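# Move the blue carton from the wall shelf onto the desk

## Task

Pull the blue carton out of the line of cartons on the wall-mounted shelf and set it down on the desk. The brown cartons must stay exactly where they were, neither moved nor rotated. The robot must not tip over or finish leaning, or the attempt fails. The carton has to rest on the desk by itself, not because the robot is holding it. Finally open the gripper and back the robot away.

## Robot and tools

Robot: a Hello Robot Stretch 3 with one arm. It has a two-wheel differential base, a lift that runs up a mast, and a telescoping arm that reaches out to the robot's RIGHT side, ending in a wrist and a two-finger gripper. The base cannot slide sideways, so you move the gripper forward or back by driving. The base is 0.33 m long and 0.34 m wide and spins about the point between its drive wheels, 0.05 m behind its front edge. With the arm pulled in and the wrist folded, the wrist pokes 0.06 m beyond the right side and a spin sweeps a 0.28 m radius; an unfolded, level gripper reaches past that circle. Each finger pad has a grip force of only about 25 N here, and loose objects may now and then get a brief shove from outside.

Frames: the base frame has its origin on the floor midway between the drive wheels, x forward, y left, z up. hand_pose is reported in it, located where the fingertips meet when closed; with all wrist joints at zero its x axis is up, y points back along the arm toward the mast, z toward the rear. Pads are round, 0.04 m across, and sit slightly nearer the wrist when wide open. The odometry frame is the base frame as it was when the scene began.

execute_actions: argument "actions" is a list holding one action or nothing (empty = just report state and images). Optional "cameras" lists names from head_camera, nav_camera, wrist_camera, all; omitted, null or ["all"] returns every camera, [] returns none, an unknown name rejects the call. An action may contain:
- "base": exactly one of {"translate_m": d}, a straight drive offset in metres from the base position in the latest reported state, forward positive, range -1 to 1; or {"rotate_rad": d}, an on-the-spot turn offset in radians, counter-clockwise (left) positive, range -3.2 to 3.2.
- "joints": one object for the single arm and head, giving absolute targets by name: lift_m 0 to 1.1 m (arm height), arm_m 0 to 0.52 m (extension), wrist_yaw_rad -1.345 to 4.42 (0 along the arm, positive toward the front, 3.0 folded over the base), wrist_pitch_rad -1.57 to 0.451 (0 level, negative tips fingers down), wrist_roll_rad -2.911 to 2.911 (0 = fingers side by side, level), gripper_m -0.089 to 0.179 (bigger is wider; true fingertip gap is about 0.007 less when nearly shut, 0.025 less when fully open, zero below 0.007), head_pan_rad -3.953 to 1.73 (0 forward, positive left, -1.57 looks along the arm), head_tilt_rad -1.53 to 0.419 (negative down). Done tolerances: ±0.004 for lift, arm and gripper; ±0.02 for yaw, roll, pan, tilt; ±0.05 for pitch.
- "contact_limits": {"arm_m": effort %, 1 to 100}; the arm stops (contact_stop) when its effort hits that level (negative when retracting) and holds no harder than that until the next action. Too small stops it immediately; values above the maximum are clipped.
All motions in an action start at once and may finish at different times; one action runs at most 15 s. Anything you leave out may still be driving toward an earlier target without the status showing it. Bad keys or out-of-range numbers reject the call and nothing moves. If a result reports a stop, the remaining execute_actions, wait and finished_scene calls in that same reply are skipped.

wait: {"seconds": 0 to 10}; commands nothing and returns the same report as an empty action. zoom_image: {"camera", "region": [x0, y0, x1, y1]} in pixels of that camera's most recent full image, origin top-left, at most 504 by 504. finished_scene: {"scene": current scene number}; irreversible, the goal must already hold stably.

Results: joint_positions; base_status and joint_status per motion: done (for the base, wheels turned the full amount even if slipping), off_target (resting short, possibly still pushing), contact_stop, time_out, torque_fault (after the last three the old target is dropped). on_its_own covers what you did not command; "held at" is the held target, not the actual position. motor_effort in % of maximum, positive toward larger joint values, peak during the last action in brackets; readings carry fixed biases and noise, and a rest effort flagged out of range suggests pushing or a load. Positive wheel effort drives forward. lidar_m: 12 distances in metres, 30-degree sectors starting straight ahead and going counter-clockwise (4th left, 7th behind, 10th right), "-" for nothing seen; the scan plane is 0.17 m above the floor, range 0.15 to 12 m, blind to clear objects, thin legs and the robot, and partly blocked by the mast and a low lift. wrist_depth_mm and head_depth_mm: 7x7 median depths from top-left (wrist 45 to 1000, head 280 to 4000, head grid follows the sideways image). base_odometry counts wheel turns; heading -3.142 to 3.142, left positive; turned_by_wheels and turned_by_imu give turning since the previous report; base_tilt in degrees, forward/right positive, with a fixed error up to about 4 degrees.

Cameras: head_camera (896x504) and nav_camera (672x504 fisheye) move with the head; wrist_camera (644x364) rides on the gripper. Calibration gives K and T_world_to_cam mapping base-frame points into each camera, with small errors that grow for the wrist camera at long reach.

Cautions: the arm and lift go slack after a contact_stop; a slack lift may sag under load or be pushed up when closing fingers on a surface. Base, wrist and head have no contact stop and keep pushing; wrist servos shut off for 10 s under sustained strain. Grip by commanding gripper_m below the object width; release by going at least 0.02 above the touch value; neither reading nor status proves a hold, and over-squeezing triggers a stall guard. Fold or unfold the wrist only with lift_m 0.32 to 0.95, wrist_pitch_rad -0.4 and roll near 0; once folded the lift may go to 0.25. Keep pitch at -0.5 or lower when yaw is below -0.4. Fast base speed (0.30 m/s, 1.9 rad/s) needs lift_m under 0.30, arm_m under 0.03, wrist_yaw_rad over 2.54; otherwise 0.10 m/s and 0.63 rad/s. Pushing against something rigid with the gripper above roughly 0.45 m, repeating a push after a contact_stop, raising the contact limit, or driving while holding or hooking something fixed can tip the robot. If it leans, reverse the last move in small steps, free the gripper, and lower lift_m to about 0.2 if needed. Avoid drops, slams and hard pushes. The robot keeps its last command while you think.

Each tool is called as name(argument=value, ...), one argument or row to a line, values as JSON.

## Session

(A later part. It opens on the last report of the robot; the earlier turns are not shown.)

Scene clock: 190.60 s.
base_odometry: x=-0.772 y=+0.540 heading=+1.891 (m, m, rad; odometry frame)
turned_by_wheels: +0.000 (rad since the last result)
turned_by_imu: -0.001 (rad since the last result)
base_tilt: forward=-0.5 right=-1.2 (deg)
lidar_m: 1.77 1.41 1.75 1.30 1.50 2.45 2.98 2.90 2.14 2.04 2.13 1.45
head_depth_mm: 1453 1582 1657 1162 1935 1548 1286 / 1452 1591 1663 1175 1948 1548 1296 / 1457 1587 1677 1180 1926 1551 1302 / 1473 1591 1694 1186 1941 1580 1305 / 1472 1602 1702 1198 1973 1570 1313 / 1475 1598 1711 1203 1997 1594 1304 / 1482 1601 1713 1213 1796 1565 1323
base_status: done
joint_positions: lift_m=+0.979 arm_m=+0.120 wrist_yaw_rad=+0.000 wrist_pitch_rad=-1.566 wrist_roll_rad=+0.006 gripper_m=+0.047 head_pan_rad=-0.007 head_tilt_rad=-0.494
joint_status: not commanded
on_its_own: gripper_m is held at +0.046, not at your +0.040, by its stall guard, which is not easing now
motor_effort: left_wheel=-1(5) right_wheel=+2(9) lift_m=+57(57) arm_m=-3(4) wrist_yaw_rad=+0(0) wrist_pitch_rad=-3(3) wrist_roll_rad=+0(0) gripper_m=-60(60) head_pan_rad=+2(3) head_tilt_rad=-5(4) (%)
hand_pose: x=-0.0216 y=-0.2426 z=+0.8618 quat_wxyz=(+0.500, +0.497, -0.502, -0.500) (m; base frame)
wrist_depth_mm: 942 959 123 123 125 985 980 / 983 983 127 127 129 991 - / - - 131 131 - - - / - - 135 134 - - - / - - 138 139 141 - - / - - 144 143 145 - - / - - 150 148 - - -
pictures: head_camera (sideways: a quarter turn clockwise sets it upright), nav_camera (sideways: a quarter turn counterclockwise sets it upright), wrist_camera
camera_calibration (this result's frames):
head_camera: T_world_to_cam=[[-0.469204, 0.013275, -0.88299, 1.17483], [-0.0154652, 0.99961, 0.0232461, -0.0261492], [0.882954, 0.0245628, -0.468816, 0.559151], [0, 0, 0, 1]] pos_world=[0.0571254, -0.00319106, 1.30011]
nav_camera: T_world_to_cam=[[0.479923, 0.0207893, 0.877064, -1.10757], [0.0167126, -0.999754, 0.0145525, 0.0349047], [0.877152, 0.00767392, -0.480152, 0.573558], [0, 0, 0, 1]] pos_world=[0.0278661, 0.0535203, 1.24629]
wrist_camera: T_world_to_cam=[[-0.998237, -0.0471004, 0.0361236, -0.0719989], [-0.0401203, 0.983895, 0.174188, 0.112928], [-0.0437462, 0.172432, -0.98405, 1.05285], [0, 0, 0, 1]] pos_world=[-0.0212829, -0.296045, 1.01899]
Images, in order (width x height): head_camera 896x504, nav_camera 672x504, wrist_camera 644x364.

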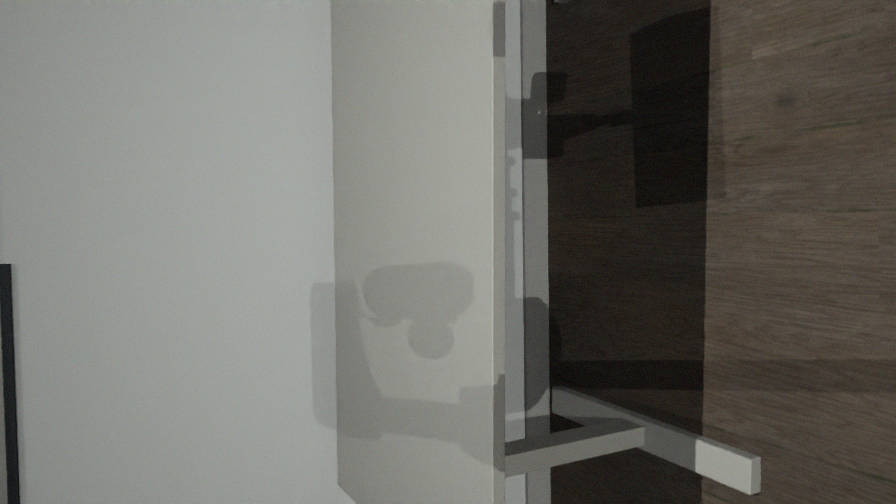

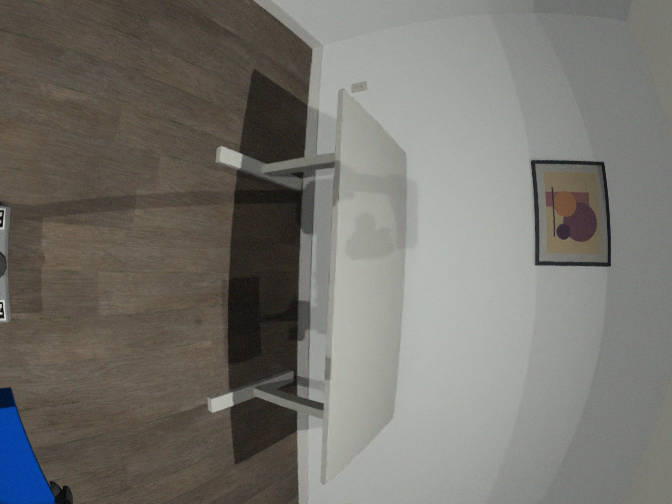

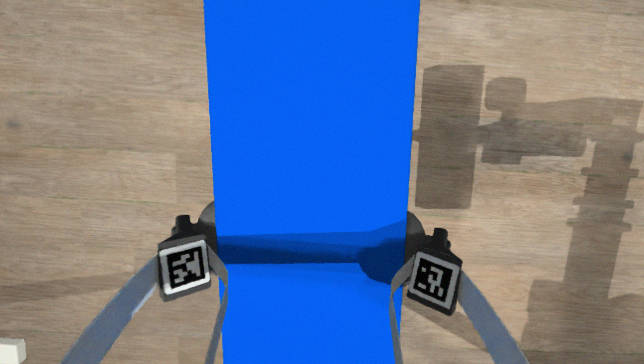

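execute_actions(
  actions=[
    {"base":{"translate_m":0.52}},
  ],
  cameras=[],
)

execute_actions(
  actions=[
    {"base":{"rotate_rad":1.571},"joints":{"head_pan_rad":-1.57,"head_tilt_rad":-0.8}},
  ],
  cameras=[],
)

execute_actions(
  actions=[
    {"joints":{"arm_m":0.51}},
  ],
)

Scene clock: 203.43 s.
base_odometry: x=-0.936 y=+1.034 heading=+1.891 (m, m, rad; odometry frame)
turned_by_wheels: +0.000 (rad since the last result)
turned_by_imu: +0.000 (rad since the last result)
base_tilt: forward=-0.6 right=-1.1 (deg)
lidar_m: 1.25 0.94 1.74 1.59 1.37 2.06 3.49 2.91 2.14 2.06 1.75 1.02
head_depth_mm: 1022 1105 1214 1165 869 698 1212 / 1023 1111 1208 1172 877 698 1204 / 1027 1116 1219 1182 883 703 1210 / 1030 1118 1223 1189 886 707 1247 / 1026 1119 1234 1201 890 707 1257 / 1034 1120 1228 1206 894 710 1261 / 1033 1128 1229 1219 897 713 1245
base_status: done
joint_positions: lift_m=+0.979 arm_m=+0.120 wrist_yaw_rad=+0.000 wrist_pitch_rad=-1.566 wrist_roll_rad=+0.006 gripper_m=+0.047 head_pan_rad=-0.007 head_tilt_rad=-0.494
joint_status: not commanded
on_its_own: gripper_m is held at +0.046, not at your +0.040, by its stall guard, which is not easing now
motor_effort: left_wheel=-1(6) right_wheel=+2(9) lift_m=+57(57) arm_m=-3(4) wrist_yaw_rad=+0(0) wrist_pitch_rad=-3(2) wrist_roll_rad=+0(0) gripper_m=-60(61) head_pan_rad=+2(2) head_tilt_rad=-5(4) (%)
hand_pose: x=-0.0216 y=-0.2426 z=+0.8618 quat_wxyz=(+0.500, +0.497, -0.502, -0.500) (m; base frame)
wrist_depth_mm: 944 945 123 123 125 961 969 / 980 987 127 127 128 997 992 / - - 131 130 - - - / - - 135 134 - - - / - - 138 139 141 - - / - - 144 144 144 - - / - - 150 148 - - -
pictures: none
No camera images: the call's "cameras" was empty. Leave "cameras" out to get every camera's image.

Scene clock: 206.87 s.
base_odometry: x=-0.936 y=+1.034 heading=-2.822 (m, m, rad; odometry frame)
turned_by_wheels: +1.571 (rad since the last result)
turned_by_imu: +1.546 (rad since the last result)
base_tilt: forward=-0.6 right=-1.1 (deg)
lidar_m: 1.59 1.36 2.07 3.48 2.91 2.14 2.05 1.76 1.03 1.25 0.94 1.74
head_depth_mm: 1049 - - 732 1381 1274 1125 / 1062 - - - 1390 416 360 / 1072 1171 - - - 402 355 / 1074 1187 961 785 681 421 1107 / 1083 1191 965 786 1401 1303 1143 / 1082 1187 973 792 1411 1294 1142 / 1088 1190 981 797 1378 1298 1154
base_status: done
joint_positions: lift_m=+0.979 arm_m=+0.120 wrist_yaw_rad=+0.000 wrist_pitch_rad=-1.566 wrist_roll_rad=+0.006 gripper_m=+0.047 head_pan_rad=-1.563 head_tilt_rad=-0.790
joint_status: all done
on_its_own: gripper_m is held at +0.046, not at your +0.040, by its stall guard, which is not easing now
motor_effort: left_wheel=-1(7) right_wheel=+3(9) lift_m=+57(57) arm_m=-3(3) wrist_yaw_rad=-1(1) wrist_pitch_rad=-3(3) wrist_roll_rad=+0(0) gripper_m=-60(60) head_pan_rad=-4(37) head_tilt_rad=-7(38) (%)
hand_pose: x=-0.0216 y=-0.2426 z=+0.8618 quat_wxyz=(+0.500, +0.497, -0.502, -0.500) (m; base frame)
wrist_depth_mm: 953 950 123 123 125 956 967 / 979 991 127 126 128 989 994 / - - 131 130 - - - / - - 135 135 - - - / - - 138 139 141 - - / - - 144 144 144 - - / - - 150 149 - - -
pictures: none
No camera images: the call's "cameras" was empty. Leave "cameras" out to get every camera's image.

Scene clock: 210.93 s.
base_odometry: x=-0.936 y=+1.034 heading=-2.822 (m, m, rad; odometry frame)
turned_by_wheels: +0.000 (rad since the last result)
turned_by_imu: +0.001 (rad since the last result)
base_tilt: forward=-0.4 right=-1.3 (deg)
lidar_m: 1.60 1.37 2.07 3.49 2.91 2.14 2.05 1.77 1.02 1.25 0.94 1.75
head_depth_mm: - 1165 936 768 1379 1271 1126 / 1115 1177 948 773 1387 1282 1130 / - 1158 687 722 1399 1286 1131 / 1081 1171 877 762 1396 1293 1140 / 1082 1184 963 788 1410 1300 1144 / 1085 1188 974 788 1407 1295 1146 / 1083 1194 974 792 1364 1303 1147
base_status: not commanded
joint_positions: lift_m=+0.979 arm_m=+0.510 wrist_yaw_rad=+0.000 wrist_pitch_rad=-1.566 wrist_roll_rad=+0.006 gripper_m=+0.047 head_pan_rad=-1.563 head_tilt_rad=-0.790
joint_status: all done
on_its_own: gripper_m is held at +0.046, not at your +0.040, by its stall guard, which is not easing now
motor_effort: left_wheel=-2(1) right_wheel=+3(3) lift_m=+57(57) arm_m=+4(3) wrist_yaw_rad=+0(0) wrist_pitch_rad=-3(3) wrist_roll_rad=+0(0) gripper_m=-60(60) head_pan_rad=-3(2) head_tilt_rad=-7(7) (%)
hand_pose: x=-0.0216 y=-0.6317 z=+0.8618 quat_wxyz=(+0.500, +0.497, -0.502, -0.500) (m; base frame)
wrist_depth_mm: 276 276 123 123 125 279 280 / 284 283 127 127 129 287 291 / 293 291 131 131 292 297 297 / 301 300 135 134 301 307 307 / 310 312 139 139 140 315 319 / 318 322 144 143 144 327 328 / 329 332 150 148 335 340 339
pictures: head_camera (sideways: a quarter turn clockwise sets it upright), nav_camera (sideways: a quarter turn counterclockwise sets it upright), wrist_camera
camera_calibration (this result's frames):
head_camera: T_world_to_cam=[[0.00456125, 0.706575, -0.707624, 0.943322], [0.999333, 0.0224094, 0.0288177, -0.039583], [0.0362193, -0.707283, -0.706002, 0.872877], [0, 0, 0, 1]] pos_world=[0.00363891, -0.048269, 1.28491]
nav_camera: T_world_to_cam=[[0.0296405, -0.714606, 0.698899, -0.872563], [-0.999376, -0.0346338, 0.00697164, 0.0509765], [0.0192235, -0.69867, -0.715186, 0.884547], [0, 0, 0, 1]] pos_world=[0.0598037, -0.00376675, 1.24209]
wrist_camera: T_world_to_cam=[[-0.998247, -0.0468927, 0.0361237, -0.0901887], [-0.0399155, 0.983903, 0.174188, 0.495752], [-0.0437104, 0.172441, -0.98405, 1.11995], [0, 0, 0, 1]] pos_world=[-0.0212889, -0.685126, 1.01899]
Images, in order (width x height): head_camera 896x504, nav_camera 672x504, wrist_camera 644x364.

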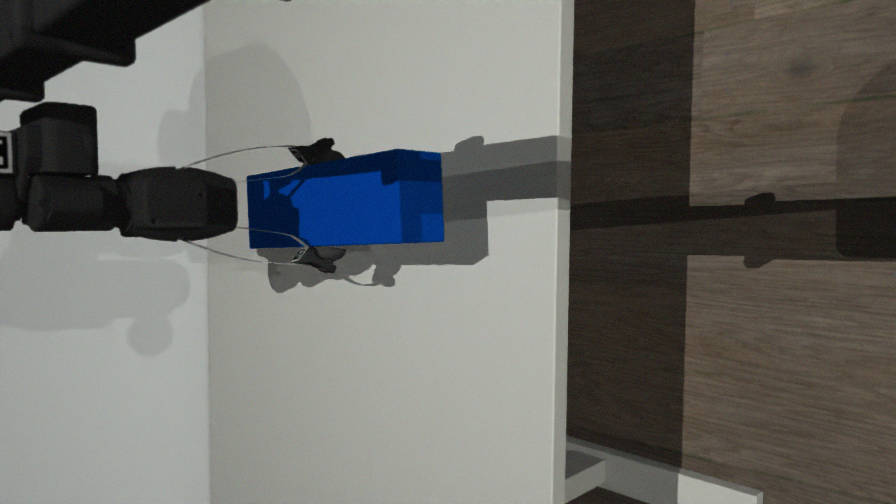

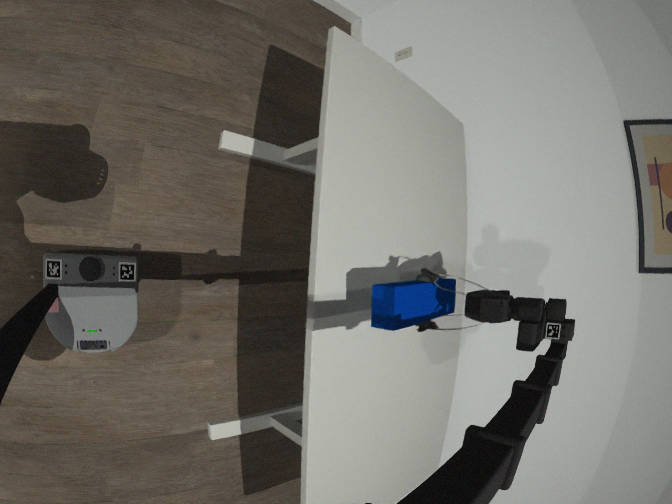

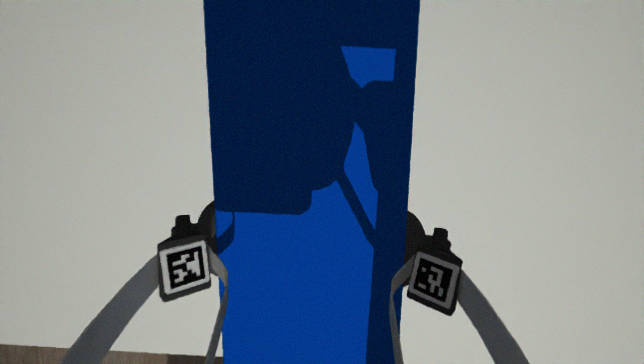

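execute_actions(
  actions=[
    {"joints":{"lift_m":0.88}},
  ],
  cameras=[],
)

execute_actions(
  actions=[
    {"joints":{"gripper_m":0.15}},
  ],
  cameras=[],
)

execute_actions(
  actions=[
    {"joints":{"lift_m":1.0}},
  ],
  cameras=[],
)

execute_actions(
  actions=[
    {"joints":{"arm_m":0.0}},
  ],
)

Scene clock: 217.40 s.
base_odometry: x=-0.936 y=+1.034 heading=-2.822 (m, m, rad; odometry frame)
turned_by_wheels: +0.000 (rad since the last result)
turned_by_imu: +0.001 (rad since the last result)
base_tilt: forward=-0.5 right=-1.1 (deg)
lidar_m: 1.59 1.36 2.06 3.49 2.92 2.15 2.05 1.76 1.03 1.25 0.94 1.74
head_depth_mm: 1070 1178 - 773 1371 1279 1125 / 1057 1127 943 772 1388 1286 1128 / 1043 - 877 706 1385 1283 1139 / 1083 1189 930 742 1399 1293 1149 / 1084 1191 968 787 1411 1296 1150 / 1084 1191 967 789 1410 1297 1146 / 1086 1194 980 795 1366 1297 1148
base_status: not commanded
joint_positions: lift_m=+0.881 arm_m=+0.510 wrist_yaw_rad=+0.000 wrist_pitch_rad=-1.566 wrist_roll_rad=+0.006 gripper_m=+0.047 head_pan_rad=-1.563 head_tilt_rad=-0.790
joint_status: all done
on_its_own: gripper_m is held at +0.046, not at your +0.040, by its stall guard, which is not easing now
motor_effort: left_wheel=-1(2) right_wheel=+3(3) lift_m=+23(54) arm_m=+4(4) wrist_yaw_rad=+0(0) wrist_pitch_rad=-3(3) wrist_roll_rad=+0(0) gripper_m=-60(60) head_pan_rad=-4(4) head_tilt_rad=-7(6) (%)
hand_pose: x=-0.0216 y=-0.6317 z=+0.7629 quat_wxyz=(+0.500, +0.497, -0.502, -0.500) (m; base frame)
wrist_depth_mm: 183 183 124 123 125 186 187 / 188 189 127 127 128 191 192 / 194 194 131 130 194 197 198 / 200 200 135 135 201 203 205 / 206 207 139 139 141 210 211 / 213 214 144 143 145 217 219 / 220 221 150 148 221 224 226
pictures: none
No camera images: the call's "cameras" was empty. Leave "cameras" out to get every camera's image.

Scene clock: 218.93 s.
base_odometry: x=-0.936 y=+1.034 heading=-2.822 (m, m, rad; odometry frame)
turned_by_wheels: +0.000 (rad since the last result)
turned_by_imu: +0.000 (rad since the last result)
base_tilt: forward=-0.5 right=-1.2 (deg)
lidar_m: 1.60 1.37 2.06 3.49 2.91 2.14 2.05 1.76 1.02 1.25 0.95 1.74
head_depth_mm: 1069 1165 - 769 1382 1277 1128 / 1057 1124 944 773 1390 1272 1138 / 1040 - 910 718 1383 1292 1139 / 1078 1181 962 743 1401 1290 1144 / 1083 1182 965 788 1406 1289 1144 / 1075 1187 973 794 1414 1301 1154 / 1088 1191 982 793 1374 1296 1148
base_status: not commanded
joint_positions: lift_m=+0.881 arm_m=+0.510 wrist_yaw_rad=+0.000 wrist_pitch_rad=-1.566 wrist_roll_rad=+0.006 gripper_m=+0.116 head_pan_rad=-1.563 head_tilt_rad=-0.790
joint_status: gripper_m off_target (ended at +0.116, target +0.150)
motor_effort: left_wheel=-2(2) right_wheel=+3(3) lift_m=+22(23) arm_m=+4(3) wrist_yaw_rad=+0(0) wrist_pitch_rad=-3(3) wrist_roll_rad=+0(0) gripper_m=+100(100) head_pan_rad=-4(4) head_tilt_rad=-7(7) (%)
hand_pose: x=-0.0216 y=-0.6317 z=+0.7629 quat_wxyz=(+0.500, +0.497, -0.502, -0.500) (m; base frame)
wrist_depth_mm: 183 184 132 132 184 186 187 / 189 189 136 135 190 192 192 / 194 195 140 140 195 198 198 / 200 201 145 144 200 204 205 / 207 206 149 148 207 210 211 / 213 217 154 153 156 217 218 / 220 221 160 159 223 225 226
pictures: none
No camera images: the call's "cameras" was empty. Leave "cameras" out to get every camera's image.

Scene clock: 220.87 s.
base_odometry: x=-0.936 y=+1.034 heading=-2.822 (m, m, rad; odometry frame)
turned_by_wheels: +0.000 (rad since the last result)
turned_by_imu: +0.000 (rad since the last result)
base_tilt: forward=-0.5 right=-1.2 (deg)
lidar_m: 1.60 1.36 2.07 3.49 2.92 2.14 2.05 1.76 1.02 1.25 0.94 1.74
head_depth_mm: 1109 1162 942 769 1387 1284 1124 / 1092 1168 935 774 1387 1282 1128 / - 1134 954 719 1398 1288 1135 / 1085 1159 958 746 1405 1296 1138 / 1082 1190 968 785 1402 1293 1140 / 1084 1187 969 793 1401 1309 1153 / 1084 1192 980 797 1368 1300 1153
base_status: not commanded
joint_positions: lift_m=+0.999 arm_m=+0.510 wrist_yaw_rad=+0.000 wrist_pitch_rad=-1.566 wrist_roll_rad=+0.006 gripper_m=+0.150 head_pan_rad=-1.563 head_tilt_rad=-0.790
joint_status: all done
on_its_own: gripper_m moved +0.034 to your old target +0.150
motor_effort: left_wheel=-2(1) right_wheel=+3(3) lift_m=+56(59) arm_m=+4(3) wrist_yaw_rad=+0(0) wrist_pitch_rad=-3(3) wrist_roll_rad=+0(0) gripper_m=+1(100) head_pan_rad=-4(3) head_tilt_rad=-7(7) (%)
hand_pose: x=-0.0216 y=-0.6317 z=+0.8818 quat_wxyz=(+0.500, +0.497, -0.502, -0.500) (m; base frame)
wrist_depth_mm: 293 293 295 293 296 300 300 / 303 304 304 250 305 308 309 / 312 313 312 258 316 319 318 / 321 321 322 265 327 327 329 / 331 329 332 274 337 336 340 / 339 346 345 283 347 - 351 / - 355 354 292 361 360 364
pictures: none
No camera images: the call's "cameras" was empty. Leave "cameras" out to get every camera's image.

Scene clock: 225.80 s.
base_odometry: x=-0.936 y=+1.034 heading=-2.822 (m, m, rad; odometry frame)
turned_by_wheels: +0.000 (rad since the last result)
turned_by_imu: +0.001 (rad since the last result)
base_tilt: forward=-0.6 right=-1.3 (deg)
lidar_m: 1.60 1.37 2.06 3.50 2.92 2.15 2.05 1.76 1.02 1.25 0.94 1.75
head_depth_mm: 1073 1169 1013 - - - - / 1075 1168 1033 - - - - / 1076 1181 1020 - - - - / 1084 1185 965 744 1054 1317 1110 / 1078 1188 967 788 1401 1294 1181 / 1087 1192 971 791 1407 1302 1144 / 1086 1193 978 793 1374 1303 1155
base_status: not commanded
joint_positions: lift_m=+0.999 arm_m=+0.000 wrist_yaw_rad=+0.000 wrist_pitch_rad=-1.566 wrist_roll_rad=+0.006 gripper_m=+0.150 head_pan_rad=-1.563 head_tilt_rad=-0.790
joint_status: all done
motor_effort: left_wheel=-2(2) right_wheel=+3(3) lift_m=+56(56) arm_m=-3(3) wrist_yaw_rad=+0(0) wrist_pitch_rad=-2(3) wrist_roll_rad=+0(0) gripper_m=+1(1) head_pan_rad=-4(4) head_tilt_rad=-7(7) (%)
hand_pose: x=-0.0216 y=-0.1225 z=+0.8818 quat_wxyz=(+0.500, +0.497, -0.502, -0.501) (m; base frame)
wrist_depth_mm: 980 979 985 - 977 996 997 / - 996 - - - - - / - - - - - - - / - - - - - - - / - - - - - - - / - - - - - - - / - - - - - - -
pictures: head_camera (sideways: a quarter turn clockwise sets it upright), nav_camera (sideways: a quarter turn counterclockwise sets it upright), wrist_camera
camera_calibration (this result's frames):
head_camera: T_world_to_cam=[[0.00456129, 0.70658, -0.707619, 0.943316], [0.999333, 0.022409, 0.0288178, -0.0395831], [0.0362191, -0.707279, -0.706007, 0.872884], [0, 0, 0, 1]] pos_world=[0.0036389, -0.0482689, 1.28491]
nav_camera: T_world_to_cam=[[0.0296404, -0.71461, 0.698894, -0.872557], [-0.999376, -0.0346337, 0.00697146, 0.0509767], [0.0192234, -0.698665, -0.715191, 0.884554], [0, 0, 0, 1]] pos_world=[0.0598037, -0.00376634, 1.24209]
wrist_camera: T_world_to_cam=[[-0.998247, -0.0469049, 0.0361082, -0.0670239], [-0.0399158, 0.983846, 0.174513, -0.0089924], [-0.0437104, 0.172765, -0.983993, 1.05184], [0, 0, 0, 1]] pos_world=[-0.0212889, -0.176019, 1.03899]
Images, in order (width x height): head_camera 896x504, nav_camera 672x504, wrist_camera 644x364.

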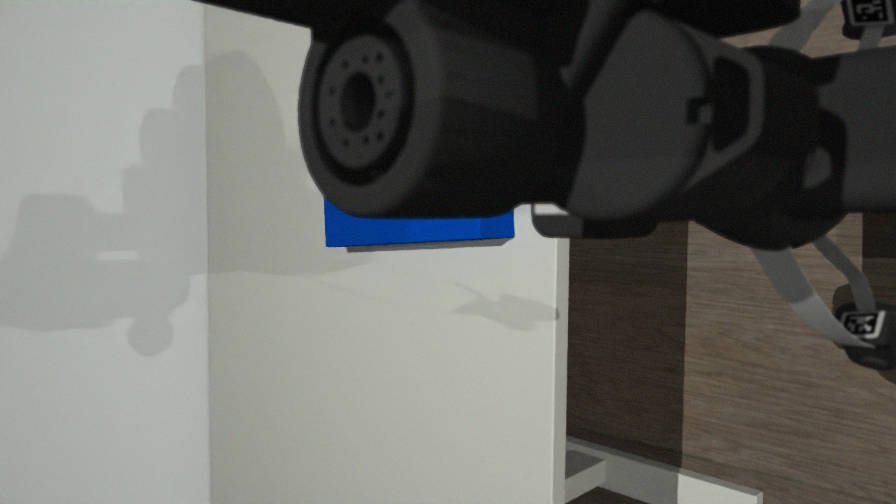

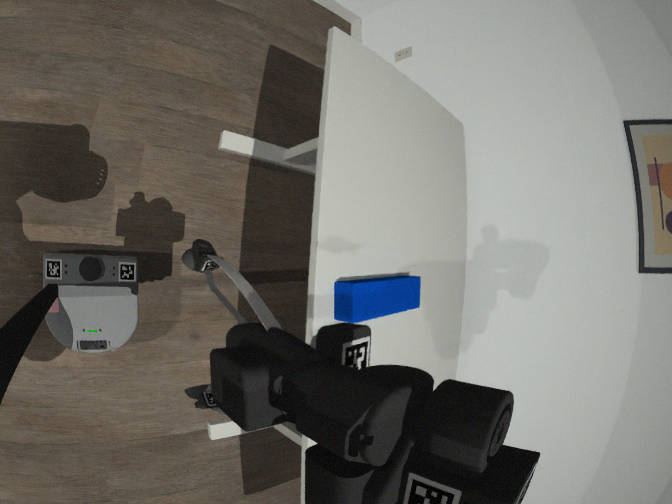

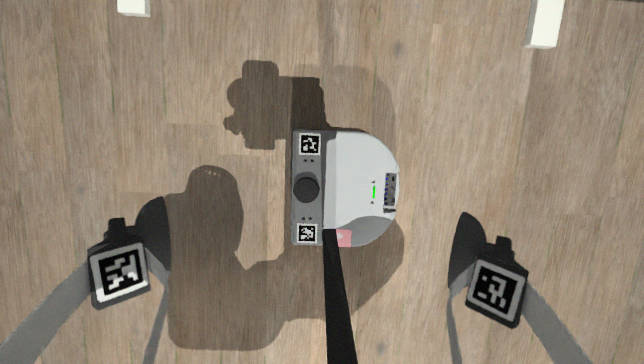

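finished_scene(
  scene=1,
)

The scene is finished: the task was done.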